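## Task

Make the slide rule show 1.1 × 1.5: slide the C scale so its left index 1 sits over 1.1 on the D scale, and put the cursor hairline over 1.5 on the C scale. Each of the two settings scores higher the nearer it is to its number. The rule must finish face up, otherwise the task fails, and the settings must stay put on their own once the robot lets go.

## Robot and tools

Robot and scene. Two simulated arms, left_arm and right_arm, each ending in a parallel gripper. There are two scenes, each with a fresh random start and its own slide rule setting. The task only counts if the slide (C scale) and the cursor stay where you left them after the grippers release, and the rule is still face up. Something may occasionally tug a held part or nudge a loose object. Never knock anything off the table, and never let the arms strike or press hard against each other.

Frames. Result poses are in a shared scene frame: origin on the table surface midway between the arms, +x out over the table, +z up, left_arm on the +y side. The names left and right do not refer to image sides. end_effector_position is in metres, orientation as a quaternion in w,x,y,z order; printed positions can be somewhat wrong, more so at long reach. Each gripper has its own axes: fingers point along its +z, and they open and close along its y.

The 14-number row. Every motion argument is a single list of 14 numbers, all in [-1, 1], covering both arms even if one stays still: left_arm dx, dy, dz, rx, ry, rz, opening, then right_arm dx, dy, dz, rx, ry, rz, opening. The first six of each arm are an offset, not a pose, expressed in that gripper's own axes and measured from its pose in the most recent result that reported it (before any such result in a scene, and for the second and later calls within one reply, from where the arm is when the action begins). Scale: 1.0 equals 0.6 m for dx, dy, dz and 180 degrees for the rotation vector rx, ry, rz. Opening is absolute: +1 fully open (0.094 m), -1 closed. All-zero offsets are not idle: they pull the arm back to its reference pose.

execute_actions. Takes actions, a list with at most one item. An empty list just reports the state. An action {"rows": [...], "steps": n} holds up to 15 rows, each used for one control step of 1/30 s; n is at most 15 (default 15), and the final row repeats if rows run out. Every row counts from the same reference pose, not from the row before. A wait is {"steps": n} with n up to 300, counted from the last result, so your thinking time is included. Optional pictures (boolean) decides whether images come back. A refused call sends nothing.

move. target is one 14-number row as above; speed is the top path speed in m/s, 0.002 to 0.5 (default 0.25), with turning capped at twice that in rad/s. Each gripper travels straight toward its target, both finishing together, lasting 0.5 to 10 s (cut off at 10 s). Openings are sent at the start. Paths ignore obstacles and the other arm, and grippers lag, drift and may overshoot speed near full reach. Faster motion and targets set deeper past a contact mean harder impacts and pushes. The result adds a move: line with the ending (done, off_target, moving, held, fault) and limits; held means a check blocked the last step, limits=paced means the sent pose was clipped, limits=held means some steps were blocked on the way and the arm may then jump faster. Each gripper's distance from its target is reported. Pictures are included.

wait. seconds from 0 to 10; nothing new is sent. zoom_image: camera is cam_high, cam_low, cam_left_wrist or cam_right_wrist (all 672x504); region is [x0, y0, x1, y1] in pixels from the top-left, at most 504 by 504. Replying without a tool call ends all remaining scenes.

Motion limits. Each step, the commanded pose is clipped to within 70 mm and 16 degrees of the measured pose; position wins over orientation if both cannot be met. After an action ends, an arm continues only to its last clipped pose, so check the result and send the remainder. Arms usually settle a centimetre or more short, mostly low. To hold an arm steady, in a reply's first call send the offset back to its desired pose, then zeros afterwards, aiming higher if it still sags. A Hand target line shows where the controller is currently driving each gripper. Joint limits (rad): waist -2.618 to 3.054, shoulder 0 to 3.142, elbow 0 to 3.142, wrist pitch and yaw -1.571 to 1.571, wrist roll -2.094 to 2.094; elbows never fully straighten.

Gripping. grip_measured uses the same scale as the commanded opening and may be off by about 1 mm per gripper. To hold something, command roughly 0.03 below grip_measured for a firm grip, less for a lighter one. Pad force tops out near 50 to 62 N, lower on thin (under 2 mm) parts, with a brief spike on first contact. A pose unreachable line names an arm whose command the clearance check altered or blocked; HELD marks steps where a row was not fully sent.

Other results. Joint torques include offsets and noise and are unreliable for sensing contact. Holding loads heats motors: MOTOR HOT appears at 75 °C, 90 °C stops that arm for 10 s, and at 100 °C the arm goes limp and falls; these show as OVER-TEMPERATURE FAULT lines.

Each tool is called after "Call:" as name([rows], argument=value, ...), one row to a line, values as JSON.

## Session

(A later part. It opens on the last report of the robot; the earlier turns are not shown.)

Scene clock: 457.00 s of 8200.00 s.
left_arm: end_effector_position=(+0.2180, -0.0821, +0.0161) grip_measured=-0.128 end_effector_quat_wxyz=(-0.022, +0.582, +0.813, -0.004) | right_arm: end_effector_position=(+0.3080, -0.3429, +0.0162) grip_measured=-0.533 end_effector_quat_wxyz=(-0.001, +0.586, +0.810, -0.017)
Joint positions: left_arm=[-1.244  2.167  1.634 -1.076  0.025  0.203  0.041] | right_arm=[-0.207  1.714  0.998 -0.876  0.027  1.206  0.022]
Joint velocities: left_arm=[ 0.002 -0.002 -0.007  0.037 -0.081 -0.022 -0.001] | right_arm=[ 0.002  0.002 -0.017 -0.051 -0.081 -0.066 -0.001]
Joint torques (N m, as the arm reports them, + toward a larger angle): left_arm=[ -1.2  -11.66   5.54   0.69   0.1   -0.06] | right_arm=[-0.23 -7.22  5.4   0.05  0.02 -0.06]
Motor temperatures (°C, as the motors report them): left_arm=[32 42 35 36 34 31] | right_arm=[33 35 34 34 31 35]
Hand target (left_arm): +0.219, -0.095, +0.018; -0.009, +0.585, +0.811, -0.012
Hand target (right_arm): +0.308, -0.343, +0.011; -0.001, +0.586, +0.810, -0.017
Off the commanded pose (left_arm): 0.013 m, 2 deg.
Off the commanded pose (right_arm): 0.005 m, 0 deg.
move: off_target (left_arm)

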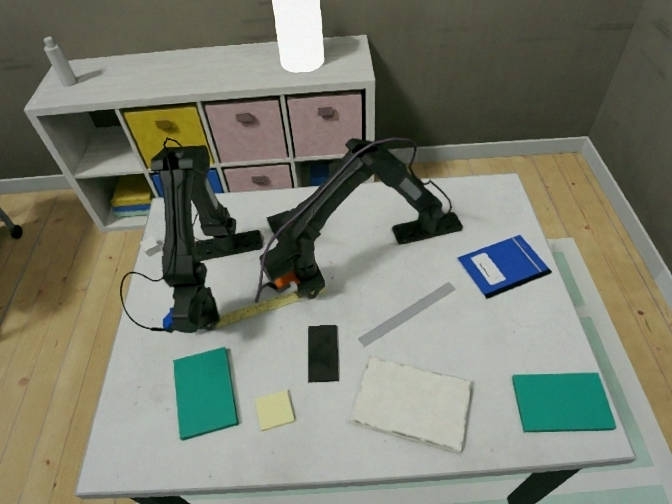

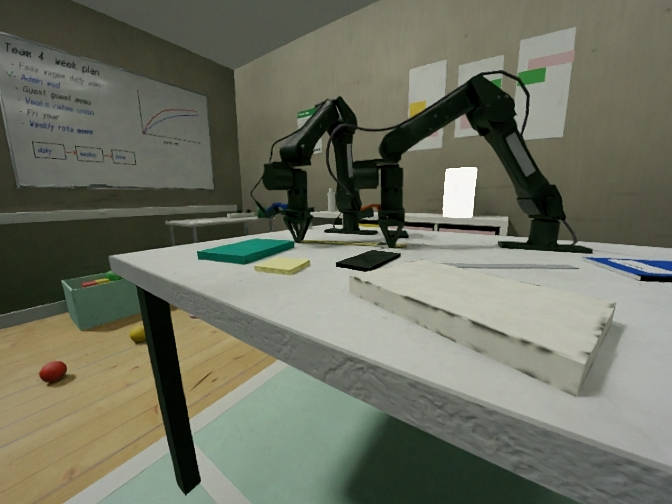

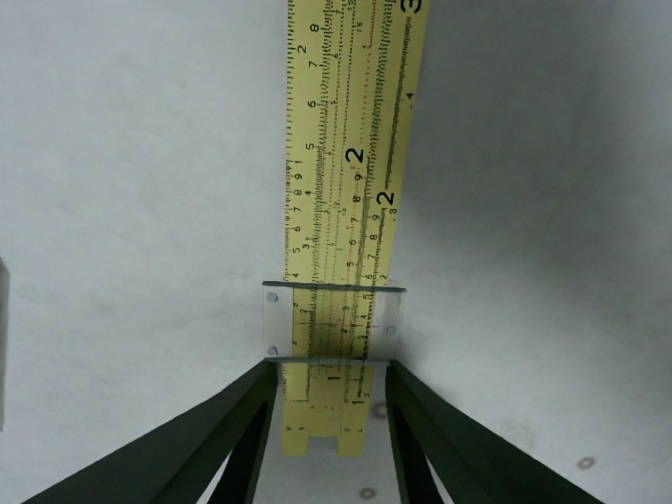

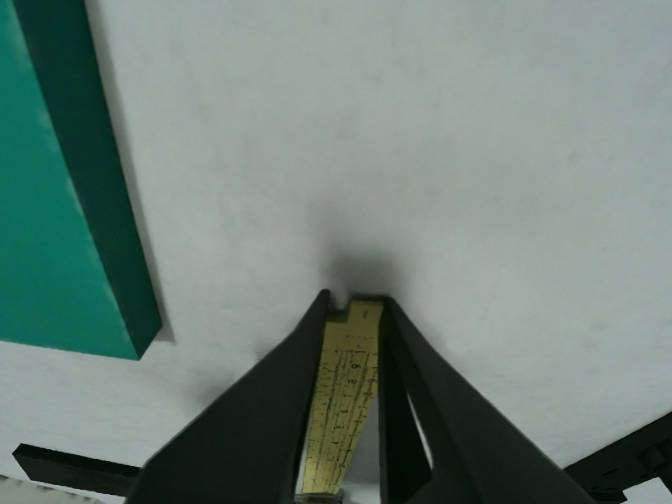

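Call:
move(target=[-0.051,-0.003,-0.003,0,-0.008,0,-0.13, 0,0,0.008,0,0,0,-0.53], speed=0.015)

Call:
zoom_image(camera="cam_left_wrist", region=[310, 260, 410, 370])

Scene clock: 463.30 s of 8200.00 s.
left_arm: end_effector_position=(+0.2270, -0.0973, +0.0166) grip_measured=-0.128 end_effector_quat_wxyz=(-0.027, +0.578, +0.816, -0.001) | right_arm: end_effector_position=(+0.3080, -0.3429, +0.0162) grip_measured=-0.533 end_effector_quat_wxyz=(-0.001, +0.586, +0.810, -0.017)
Joint positions: left_arm=[-1.244  2.246  1.766 -1.139  0.024  0.194  0.041] | right_arm=[-0.207  1.714  0.998 -0.876  0.027  1.206  0.022]
Joint velocities: left_arm=[-0.022  0.002 -0.007 -0.125 -0.007 -0.022  0.001] | right_arm=[ 0.012  0.007 -0.002 -0.037  0.022  0.081 -0.   ]
Joint torques (N m, as the arm reports them, + toward a larger angle): left_arm=[ -1.41 -12.07   5.6    0.74   0.09  -0.06] | right_arm=[-0.09 -7.28  5.52  0.07 -0.02  0.01]
Motor temperatures (°C, as the motors report them): left_arm=[32 42 35 36 34 31] | right_arm=[33 35 34 34 31 35]
Hand target (left_arm): +0.227, -0.111, +0.018; -0.012, +0.582, +0.813, -0.011
Hand target (right_arm): +0.308, -0.343, +0.011; -0.001, +0.586, +0.810, -0.017
Off the commanded pose (left_arm): 0.014 m, 2 deg.
Off the commanded pose (right_arm): 0.005 m, 0 deg.
After step 90, 1.03 s passed at rest.
move: off_target (left_arm)

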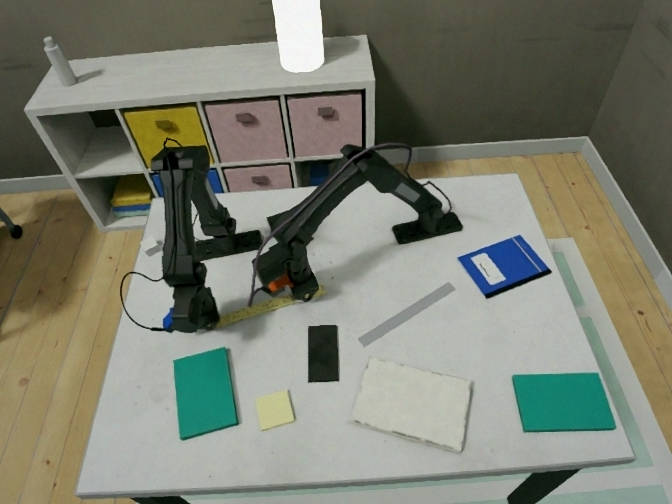

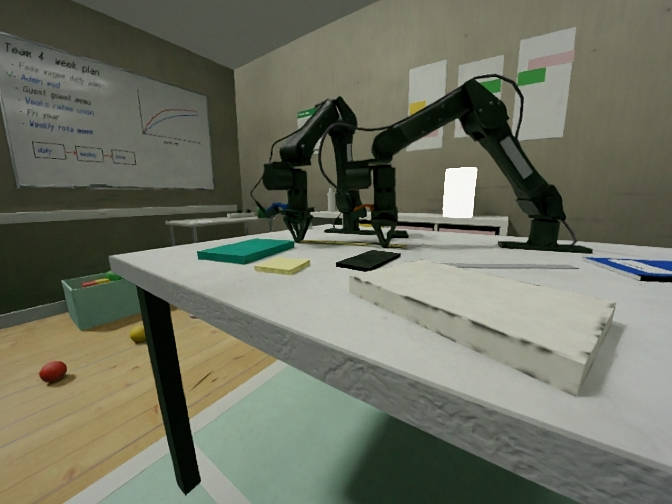

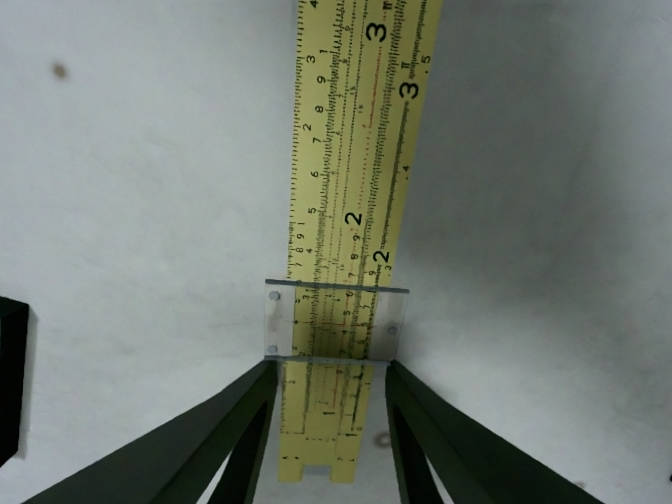

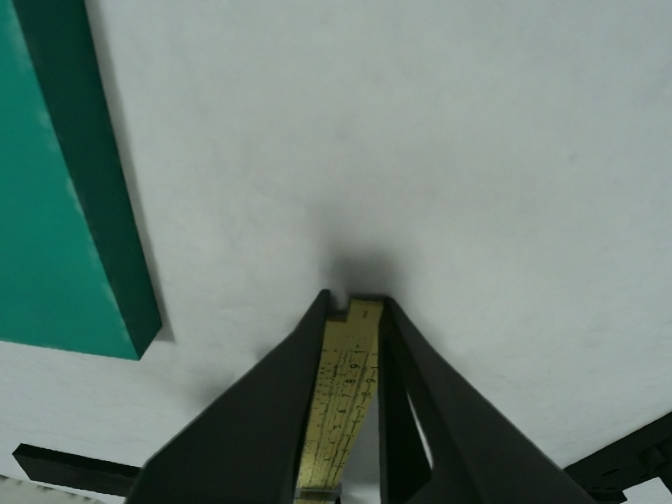

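Region (310, 260, 410, 370) of cam_left_wrist's 672x504 image, scaled by 4.582, with more detail than that image has; it fills the left 458 columns of this view, and the rest is white.

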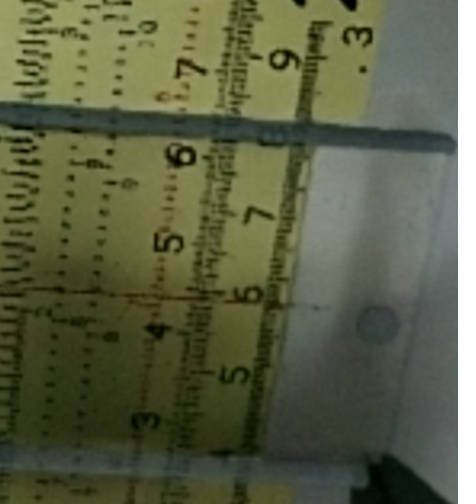

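Call:
move(target=[-0.029,0,-0.003,0,-0.005,0,-0.13, 0,0,0.008,0,0,0,-0.53], speed=0.01)

Call:
zoom_image(camera="cam_left_wrist", region=[320, 280, 400, 365])

Scene clock: 469.93 s of 8200.00 s.
left_arm: end_effector_position=(+0.2295, -0.1015, +0.0170) grip_measured=-0.128 end_effector_quat_wxyz=(-0.037, +0.578, +0.815, +0.003) | right_arm: end_effector_position=(+0.3080, -0.3429, +0.0162) grip_measured=-0.533 end_effector_quat_wxyz=(-0.001, +0.586, +0.810, -0.017)
Joint positions: left_arm=[-1.244  2.289  1.838 -1.19   0.024  0.193  0.041] | right_arm=[-0.207  1.714  0.998 -0.876  0.027  1.206  0.022]
Joint velocities: left_arm=[-0.012 -0.007 -0.012 -0.022 -0.051 -0.037  0.001] | right_arm=[-0.002 -0.007 -0.002  0.007 -0.022 -0.066  0.   ]
Joint torques (N m, as the arm reports them, + toward a larger angle): left_arm=[ -0.39 -12.54   5.5    0.66   0.05  -0.07] | right_arm=[ 0.03 -7.25  5.54  0.03  0.    0.01]
Motor temperatures (°C, as the motors report them): left_arm=[32 43 36 36 34 31] | right_arm=[33 35 34 34 31 35]
Hand target (left_arm): +0.233, -0.113, +0.018; -0.021, +0.578, +0.816, -0.006
Hand target (right_arm): +0.308, -0.343, +0.011; -0.001, +0.586, +0.810, -0.017
Off the commanded pose (left_arm): 0.013 m, 2 deg.
Off the commanded pose (right_arm): 0.005 m, 0 deg.
After step 90, 1.67 s passed at rest.
move: off_target (left_arm)

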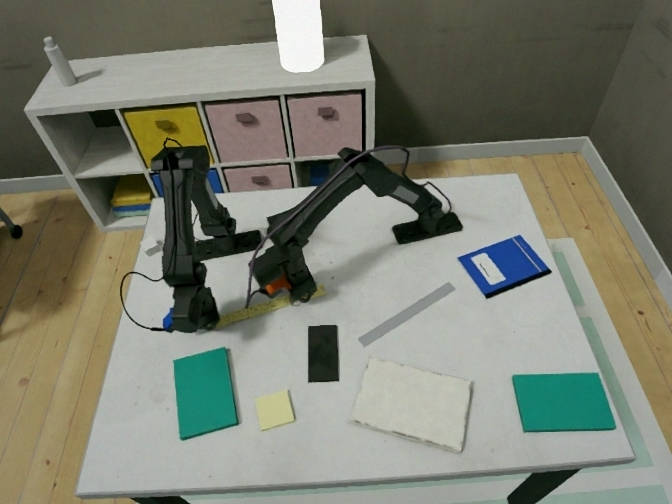

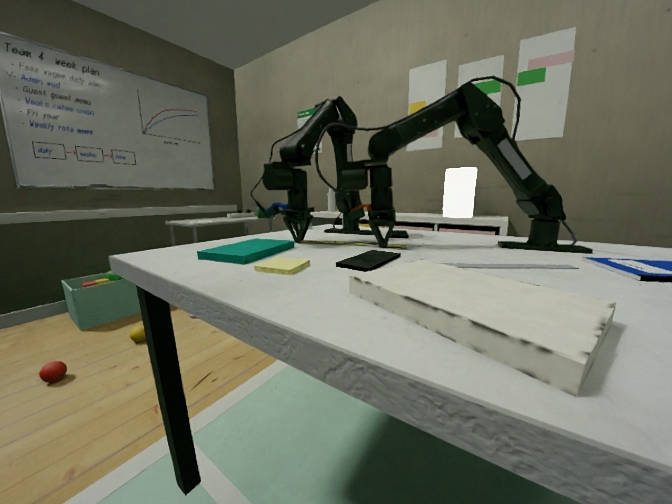

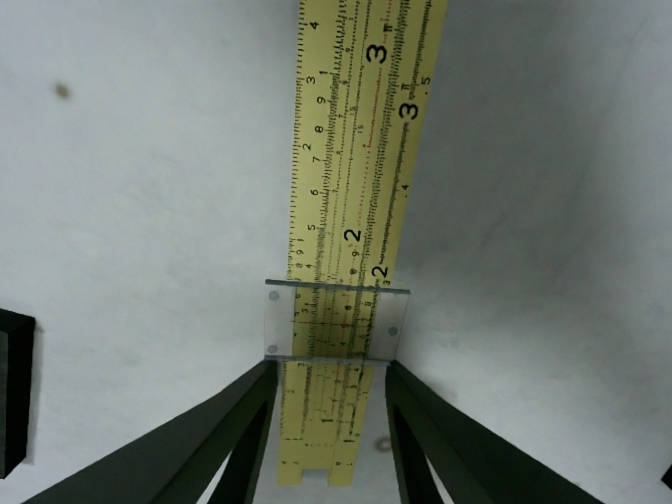

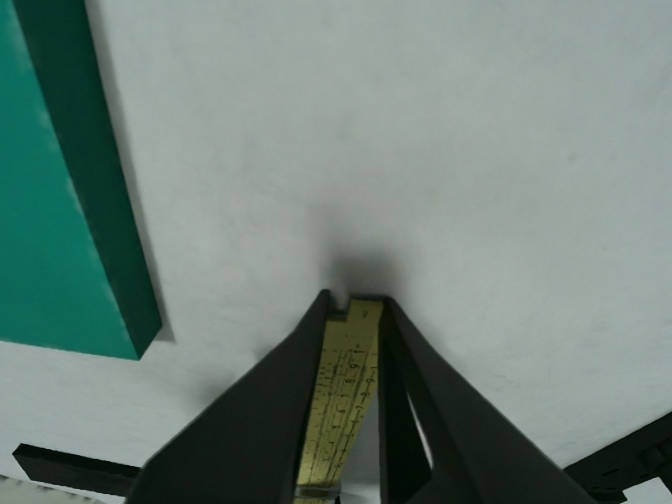

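Region (320, 280, 400, 365) of cam_left_wrist's 672x504 image, scaled by 5.929, with more detail than that image has; it fills the left 474 columns of this view, and the rest is white.

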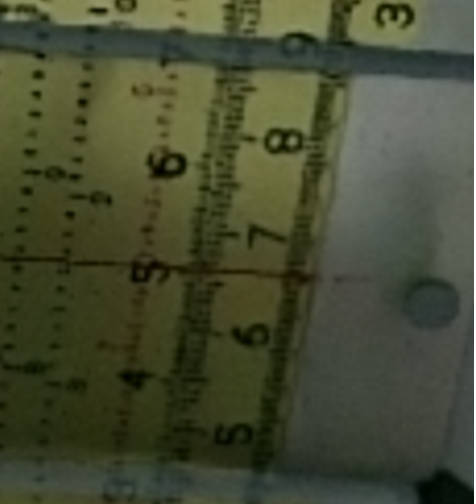

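Call:
move(target=[0.012,0,0,0,-0.02,0,-0.13, 0,0,0.008,0,0,0,-0.53], speed=0.03)

Call:
move(target=[0.03,0,-0.07,0,0,0,-0.13, 0,0,0.008,0,0,0,-0.53], speed=0.04)

Scene clock: 474.93 s of 8200.00 s.
left_arm: end_effector_position=(+0.2284, -0.0995, +0.0156) grip_measured=-0.128 end_effector_quat_wxyz=(-0.007, +0.578, +0.816, -0.010) | right_arm: end_effector_position=(+0.3080, -0.3429, +0.0162) grip_measured=-0.533 end_effector_quat_wxyz=(-0.001, +0.586, +0.810, -0.017)
Joint positions: left_arm=[-1.244  2.212  1.707 -1.069  0.024  0.194  0.041] | right_arm=[-0.207  1.714  0.998 -0.876  0.027  1.206  0.022]
Joint velocities: left_arm=[ 0.012 -0.002  0.007 -0.022 -0.051  0.007 -0.001] | right_arm=[ 0.007 -0.002 -0.017 -0.022  0.007 -0.007 -0.001]
Joint torques (N m, as the arm reports them, + toward a larger angle): left_arm=[  0.71 -14.01   2.45   0.56   0.18   0.01] | right_arm=[ 0.2  -7.2   5.49  0.04  0.   -0.02]
Motor temperatures (°C, as the motors report them): left_arm=[32 43 36 36 34 31] | right_arm=[33 35 34 34 31 35]
Hand target (left_arm): +0.227, -0.095, +0.017; -0.011, +0.577, +0.816, -0.014
Hand target (right_arm): +0.308, -0.343, +0.011; -0.001, +0.586, +0.810, -0.017
Off the commanded pose (left_arm): 0.005 m, 1 deg.
Off the commanded pose (right_arm): 0.005 m, 0 deg.
After step 90, 0.73 s passed at rest.
move: done

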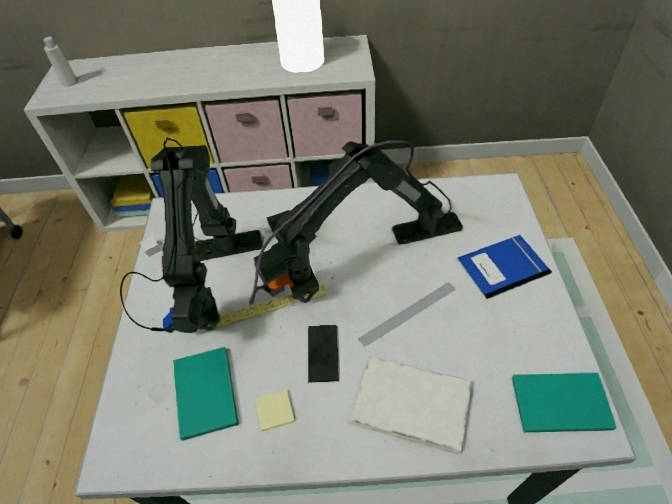

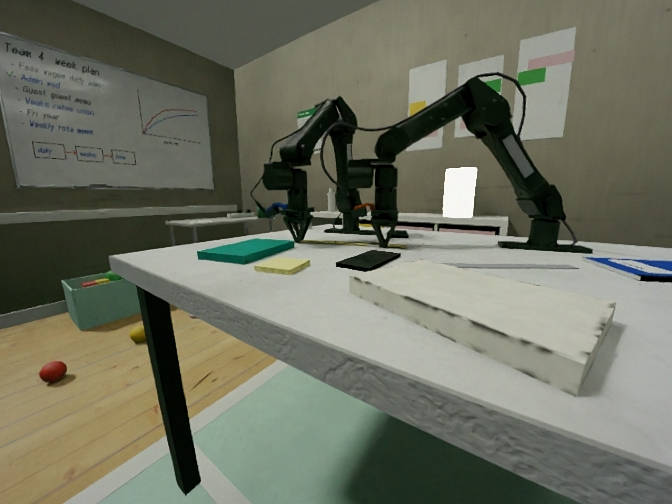

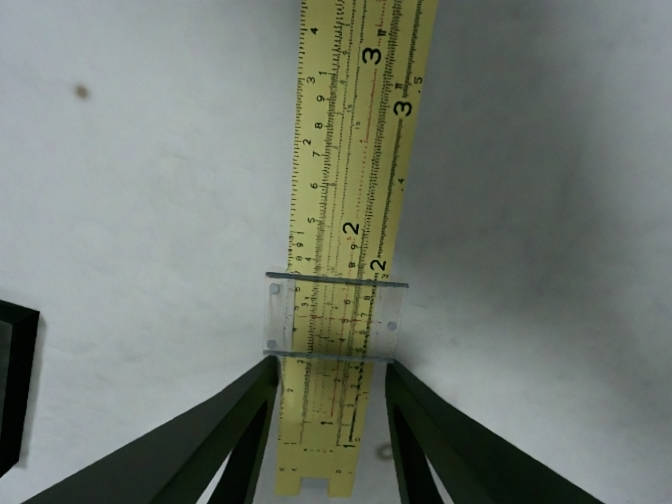

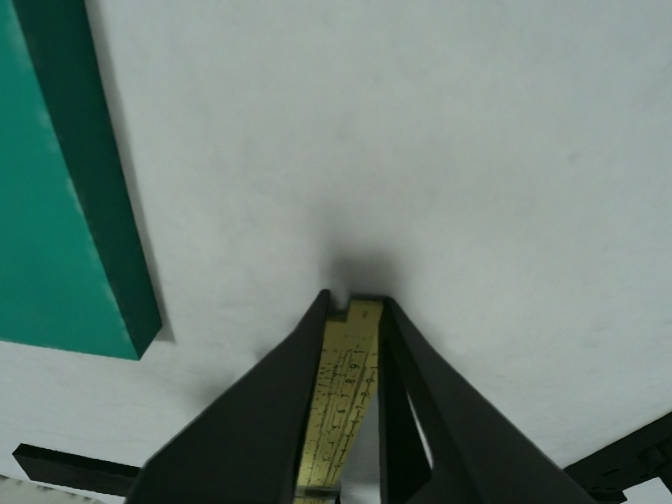

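Scene clock: 476.40 s of 8200.00 s.
left_arm: end_effector_position=(+0.2197, -0.0848, +0.0450) grip_measured=-0.128 end_effector_quat_wxyz=(-0.016, +0.580, +0.814, -0.006) | right_arm: end_effector_position=(+0.3080, -0.3429, +0.0162) grip_measured=-0.533 end_effector_quat_wxyz=(-0.001, +0.586, +0.810, -0.017)
Joint positions: left_arm=[-1.244  2.138  1.707 -1.164  0.024  0.198  0.041] | right_arm=[-0.207  1.714  0.998 -0.876  0.027  1.206  0.022]
Joint velocities: left_arm=[-0.037  0.002  0.002  0.051 -0.051 -0.037  0.   ] | right_arm=[ 0.017  0.002  0.002 -0.066 -0.095 -0.051 -0.   ]
Joint torques (N m, as the arm reports them, + toward a larger angle): left_arm=[  1.18 -15.13   3.69   0.42   0.04   0.06] | right_arm=[-0.11 -7.33  5.5   0.07  0.07  0.01]
Motor temperatures (°C, as the motors report them): left_arm=[32 43 35 36 34 31] | right_arm=[33 35 34 34 31 35]
Hand target (left_arm): +0.223, -0.082, +0.057; -0.006, +0.578, +0.816, -0.010
Hand target (right_arm): +0.308, -0.343, +0.011; -0.001, +0.586, +0.810, -0.017
Off the commanded pose (left_arm): 0.013 m, 1 deg.
Off the commanded pose (right_arm): 0.005 m, 0 deg.
move: off_target (left_arm)

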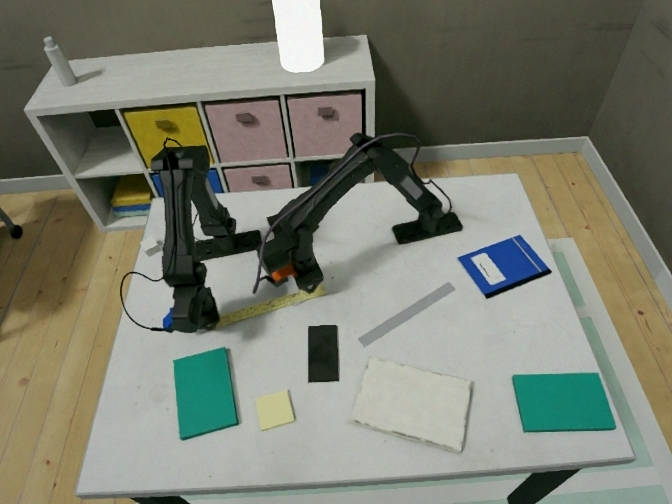

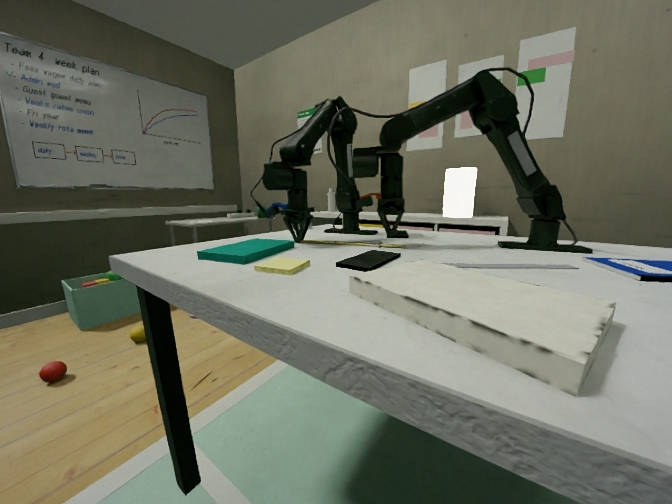

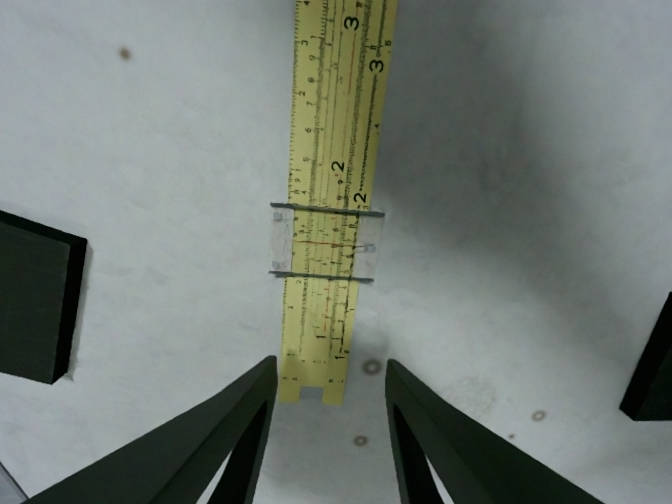

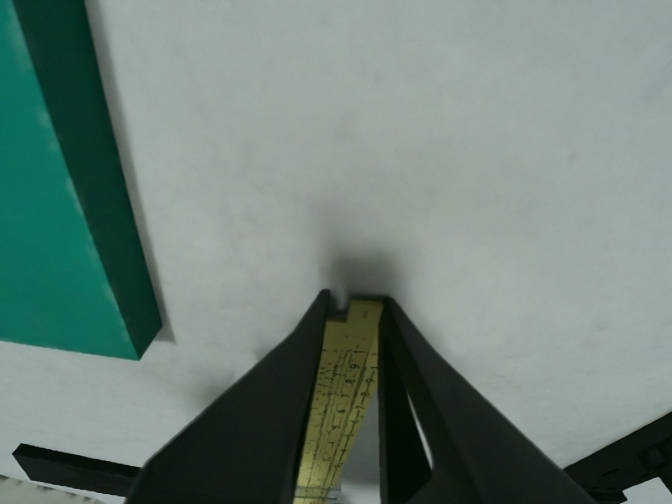

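Call:
zoom_image(camera="cam_left_wrist", region=[270, 200, 390, 410])

Region (270, 200, 390, 410) of cam_left_wrist's 672x504 image, scaled by 2.400, with more detail than that image has; it fills the left 288 columns of this view, and the rest is white.

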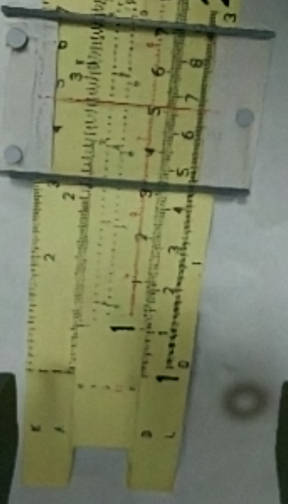

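Call:
zoom_image(camera="cam_left_wrist", region=[310, 310, 360, 370])

Call:
zoom_image(camera="cam_left_wrist", region=[315, 215, 365, 275])

Region (310, 310, 360, 370) of cam_left_wrist's 672x504 image, scaled by 8.400, with more detail than that image has.

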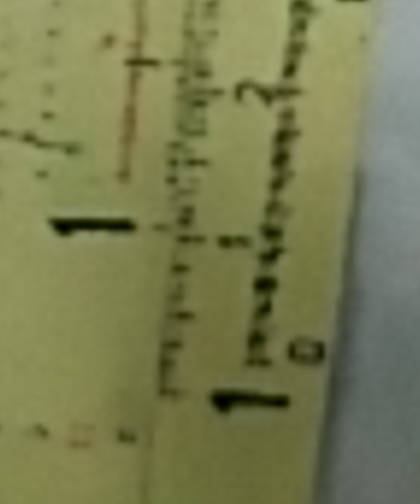

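Region (315, 215, 365, 275) of cam_left_wrist's 672x504 image, scaled by 8.400, with more detail than that image has.

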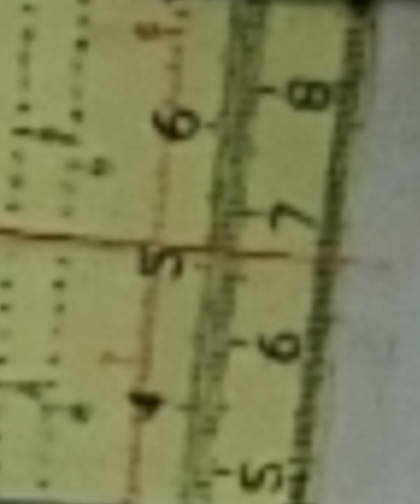

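Call:
move(target=[0.108,0.006,-0.01,0,0,0,-0.5, 0,0,0.008,0,0,0,-0.53], speed=0.06)

Scene clock: 491.83 s of 8200.00 s.
left_arm: end_effector_position=(+0.1957, -0.0211, +0.0430) grip_measured=-0.498 end_effector_quat_wxyz=(-0.035, +0.580, +0.814, +0.001) | right_arm: end_effector_position=(+0.3080, -0.3429, +0.0162) grip_measured=-0.533 end_effector_quat_wxyz=(-0.001, +0.586, +0.810, -0.017)
Joint positions: left_arm=[-1.209  1.928  1.385 -1.095  0.024  0.234  0.024] | right_arm=[-0.207  1.714  0.998 -0.876  0.027  1.206  0.022]
Joint velocities: left_arm=[-0.017 -0.017  0.002  0.081  0.051 -0.037 -0.001] | right_arm=[-0.007 -0.002 -0.022 -0.051 -0.051 -0.051 -0.   ]
Joint torques (N m, as the arm reports them, + toward a larger angle): left_arm=[  0.91 -12.84   3.18   0.51  -0.01   0.09] | right_arm=[-0.02 -7.22  5.49  0.06  0.05 -0.02]
Motor temperatures (°C, as the motors report them): left_arm=[32 45 35 36 34 31] | right_arm=[33 35 34 34 31 35]
Hand target (left_arm): +0.201, -0.022, +0.051; -0.017, +0.580, +0.814, -0.006
Hand target (right_arm): +0.308, -0.343, +0.011; -0.001, +0.586, +0.810, -0.017
Off the commanded pose (left_arm): 0.011 m, 2 deg.
Off the commanded pose (right_arm): 0.005 m, 0 deg.
After step 90, 11.07 s passed at rest.
move: off_target (left_arm)

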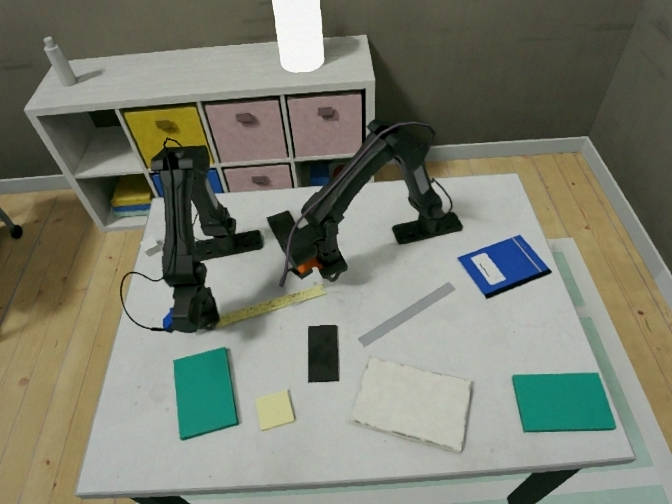

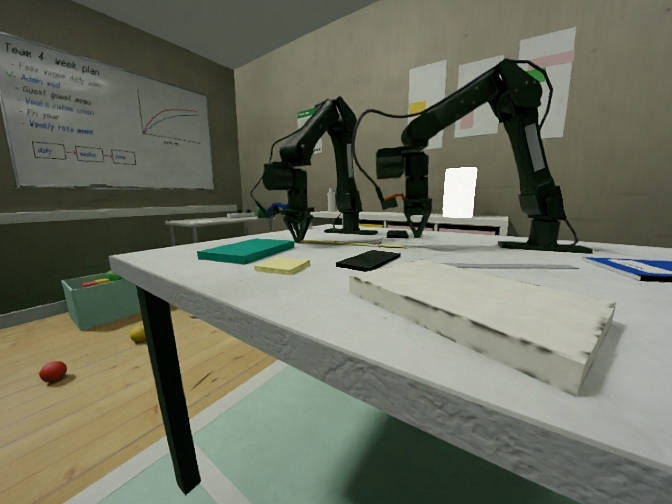

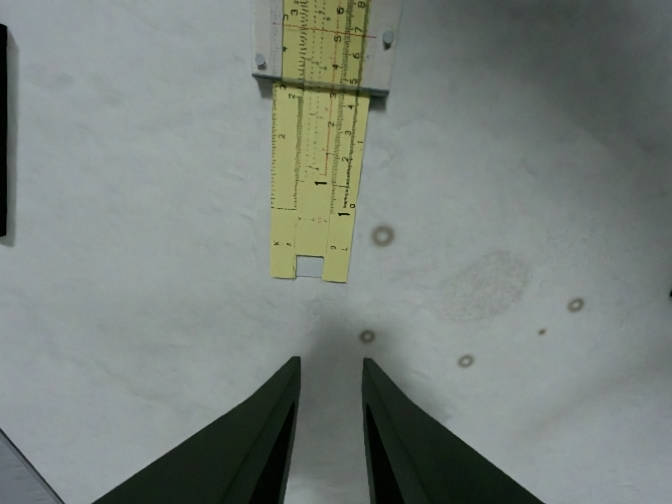

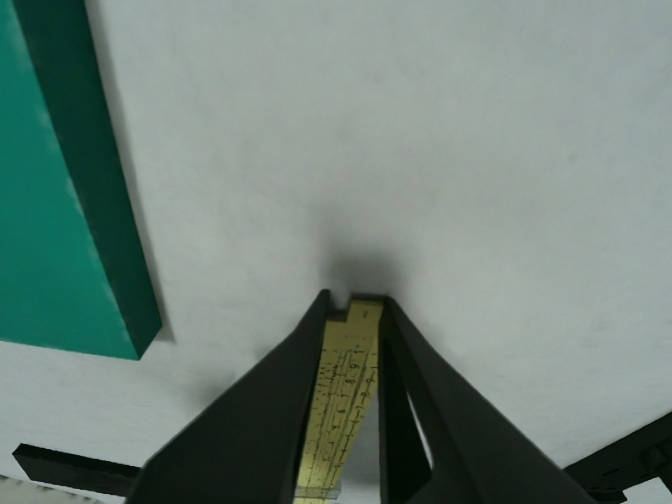

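Call:
zoom_image(camera="cam_left_wrist", region=[310, 0, 390, 80])

Region (310, 0, 390, 80) of cam_left_wrist's 672x504 image, scaled by 6.300, with more detail than that image has.

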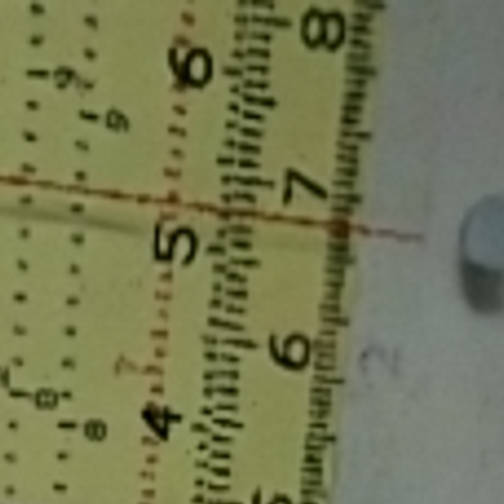

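Call:
zoom_image(camera="cam_left_wrist", region=[300, 150, 370, 220])

Region (300, 150, 370, 220) of cam_left_wrist's 672x504 image, scaled by 7.200, with more detail than that image has.

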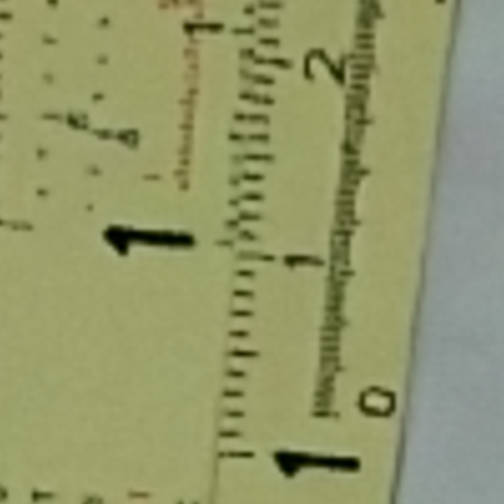

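Call:
move(target=[0,0.022,0.01,0,-0.02,0,-0.5, 0,0,0.008,0,0,0,-0.53], speed=0.02)

Scene clock: 503.17 s of 8200.00 s.
left_arm: end_effector_position=(+0.2032, -0.0133, +0.0260) grip_measured=-0.498 end_effector_quat_wxyz=(-0.030, +0.580, +0.814, -0.004) | right_arm: end_effector_position=(+0.3080, -0.3429, +0.0162) grip_measured=-0.533 end_effector_quat_wxyz=(-0.001, +0.586, +0.810, -0.017)
Joint positions: left_arm=[-1.176  1.928  1.315 -1.011  0.028  0.268  0.024] | right_arm=[-0.207  1.714  0.998 -0.876  0.027  1.206  0.022]
Joint velocities: left_arm=[ 0.002 -0.007 -0.012  0.007  0.095  0.007 -0.   ] | right_arm=[-0.002  0.012  0.007 -0.037  0.037 -0.022 -0.001]
Joint torques (N m, as the arm reports them, + toward a larger angle): left_arm=[  1.05 -13.01   3.26   0.59   0.14   0.03] | right_arm=[-0.04 -7.23  5.61  0.03 -0.01  0.02]
Motor temperatures (°C, as the motors report them): left_arm=[32 45 35 36 34 31] | right_arm=[33 35 34 34 31 35]
Hand target (left_arm): +0.208, -0.016, +0.036; -0.010, +0.580, +0.815, -0.016
Hand target (right_arm): +0.308, -0.343, +0.011; -0.001, +0.586, +0.810, -0.017
Off the commanded pose (left_arm): 0.012 m, 3 deg.
Off the commanded pose (right_arm): 0.005 m, 0 deg.
After step 90, 6.63 s passed at rest.
move: off_target (left_arm)

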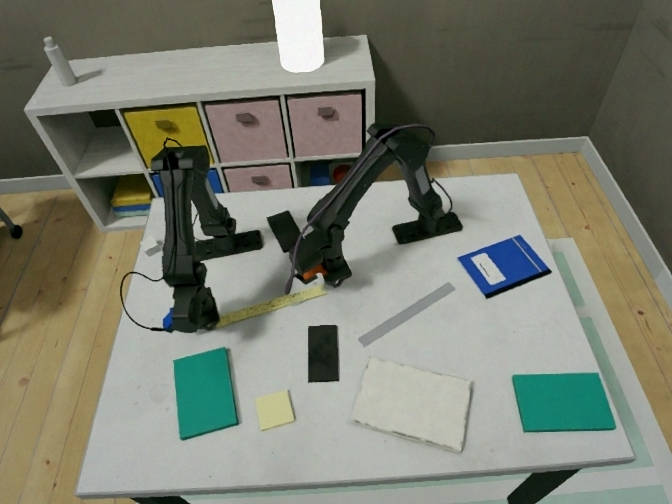

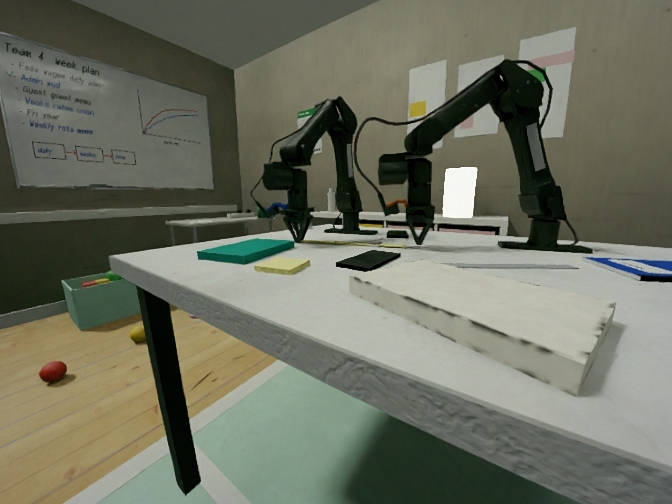

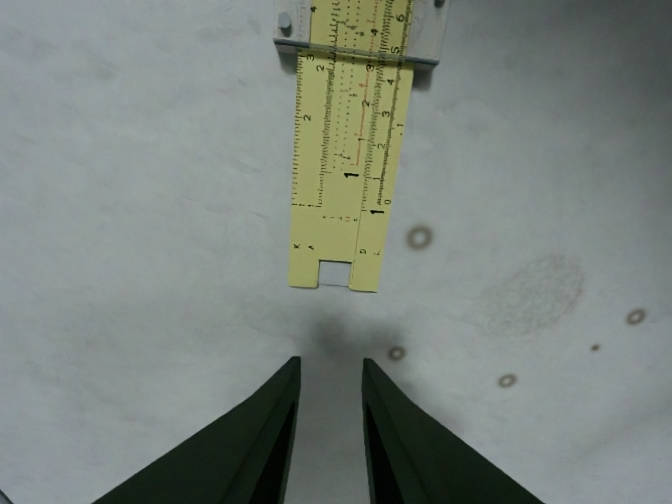

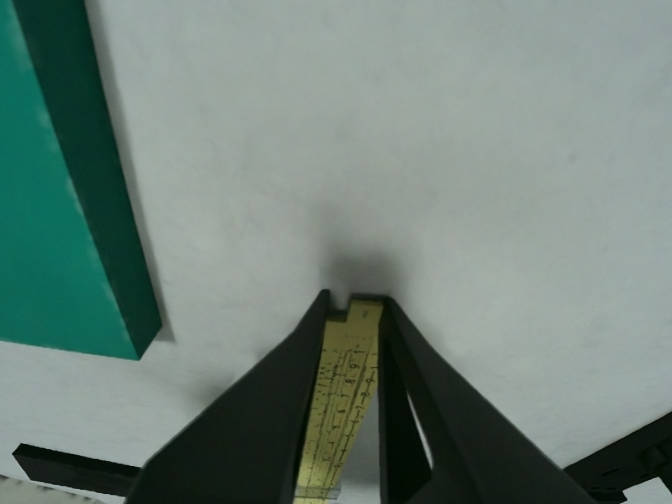

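Centered. Descending to the table and approaching the rail ends.

Call:
move(target=[-0.01,0,0.02,0,-0.02,0,-0.5, 0,0,0.008,0,0,0,-0.53], speed=0.015)

Call:
move(target=[-0.035,-0.004,-0.003,0,0,0,-0.5, 0,0,0.008,0,0,0,-0.53], speed=0.012)

Scene clock: 507.40 s of 8200.00 s.
left_arm: end_effector_position=(+0.2038, -0.0155, +0.0137) grip_measured=-0.498 end_effector_quat_wxyz=(-0.017, +0.581, +0.814, -0.011) | right_arm: end_effector_position=(+0.3080, -0.3429, +0.0162) grip_measured=-0.533 end_effector_quat_wxyz=(-0.001, +0.586, +0.810, -0.017)
Joint positions: left_arm=[-1.176  1.928  1.263 -0.93   0.032  0.269  0.024] | right_arm=[-0.207  1.714  0.998 -0.876  0.027  1.206  0.022]
Joint velocities: left_arm=[-0.007 -0.012  0.022 -0.037  0.051  0.022  0.   ] | right_arm=[-0.022 -0.002 -0.007 -0.007 -0.095  0.081 -0.   ]
Joint torques (N m, as the arm reports them, + toward a larger angle): left_arm=[  0.36 -11.28   1.75   0.87   0.2   -0.02] | right_arm=[-0.29 -7.1   5.52  0.03  0.07  0.01]
Motor temperatures (°C, as the motors report them): left_arm=[32 45 35 36 34 31] | right_arm=[33 35 34 34 31 35]
Hand target (left_arm): +0.205, -0.019, +0.014; -0.004, +0.580, +0.814, -0.022
Hand target (right_arm): +0.308, -0.343, +0.011; -0.001, +0.586, +0.810, -0.017
Off the commanded pose (left_arm): 0.003 m, 2 deg.
Off the commanded pose (right_arm): 0.005 m, 0 deg.
move: done

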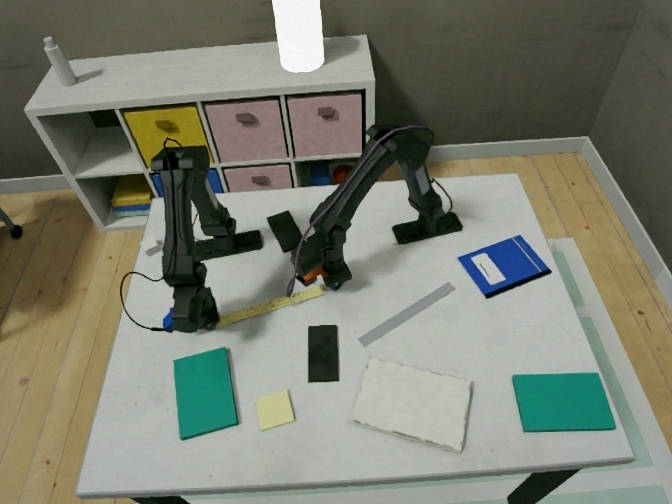

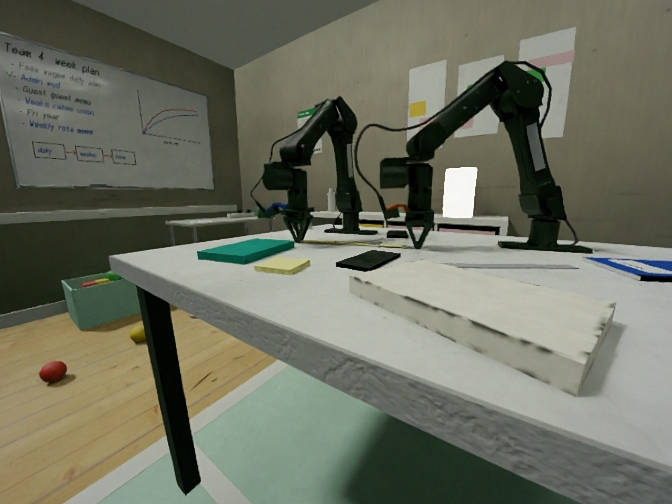

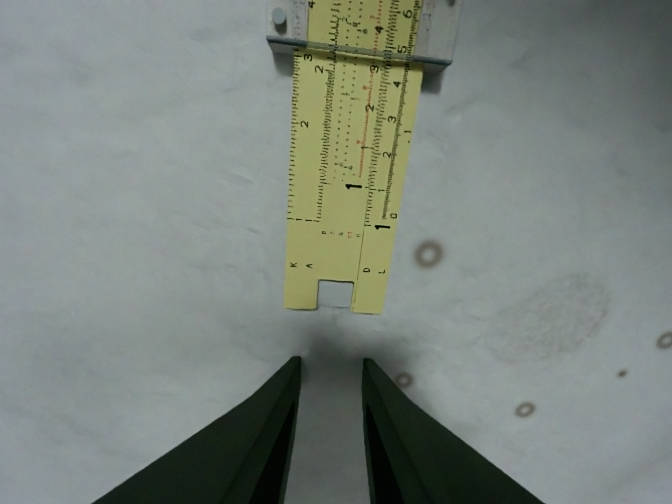

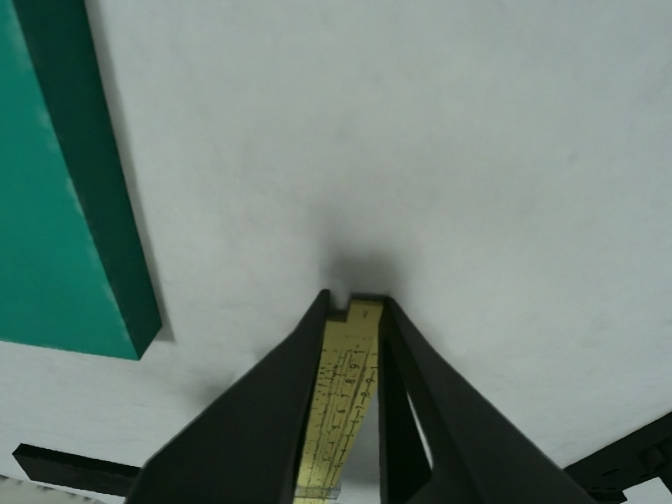

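Scene clock: 509.40 s of 8200.00 s.
left_arm: end_effector_position=(+0.2084, -0.0277, +0.0145) grip_measured=-0.498 end_effector_quat_wxyz=(-0.023, +0.579, +0.815, -0.008) | right_arm: end_effector_position=(+0.3080, -0.3429, +0.0162) grip_measured=-0.533 end_effector_quat_wxyz=(-0.001, +0.586, +0.810, -0.017)
Joint positions: left_arm=[-1.185  1.982  1.343 -0.969  0.032  0.254  0.024] | right_arm=[-0.207  1.714  0.998 -0.876  0.027  1.206  0.022]
Joint velocities: left_arm=[-0.037 -0.002 -0.007  0.037 -0.051 -0.037  0.   ] | right_arm=[ 0.012 -0.002  0.002 -0.022 -0.051 -0.007  0.   ]
Joint torques (N m, as the arm reports them, + toward a larger angle): left_arm=[-1.01 -9.5   5.18  0.52  0.05 -0.12] | right_arm=[ 0.14 -7.32  5.4   0.07  0.04 -0.04]
Motor temperatures (°C, as the motors report them): left_arm=[32 44 35 36 34 31] | right_arm=[33 35 34 34 31 35]
Hand target (left_arm): +0.209, -0.036, +0.016; -0.017, +0.581, +0.814, -0.011
Hand target (right_arm): +0.308, -0.343, +0.011; -0.001, +0.586, +0.810, -0.017
Off the commanded pose (left_arm): 0.008 m, 1 deg.
Off the commanded pose (right_arm): 0.005 m, 0 deg.
move: done

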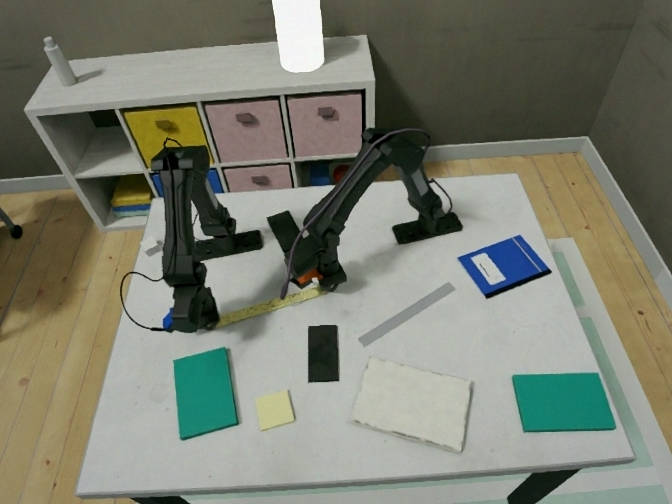

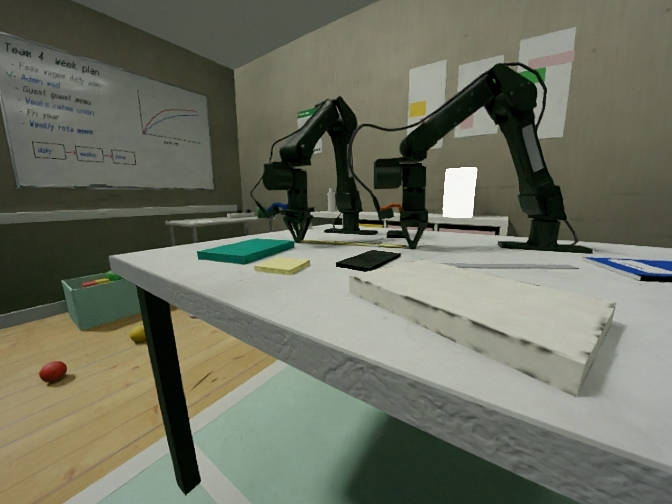

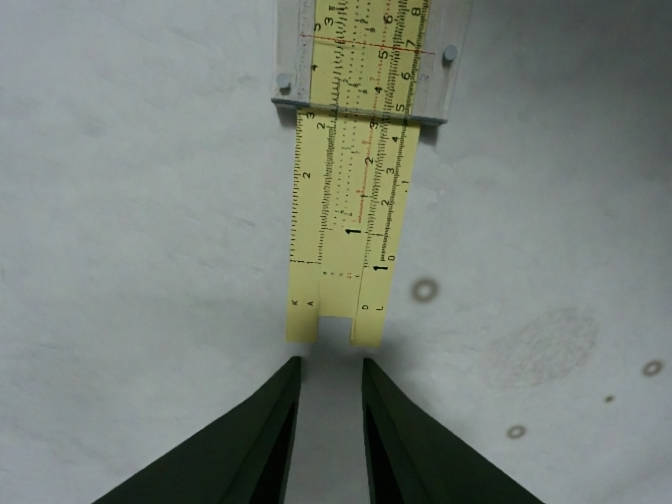

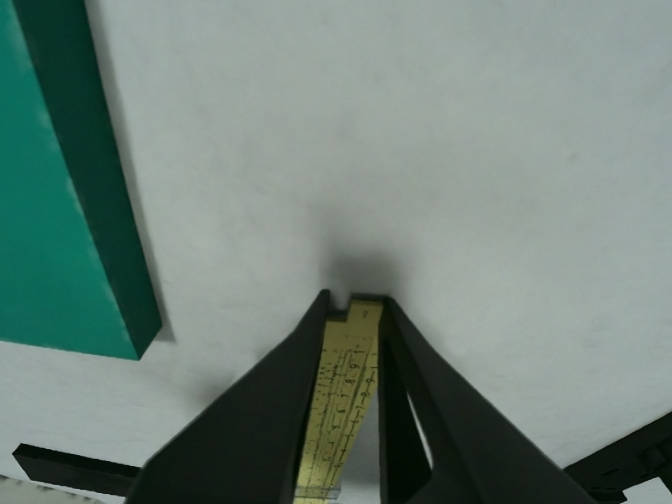

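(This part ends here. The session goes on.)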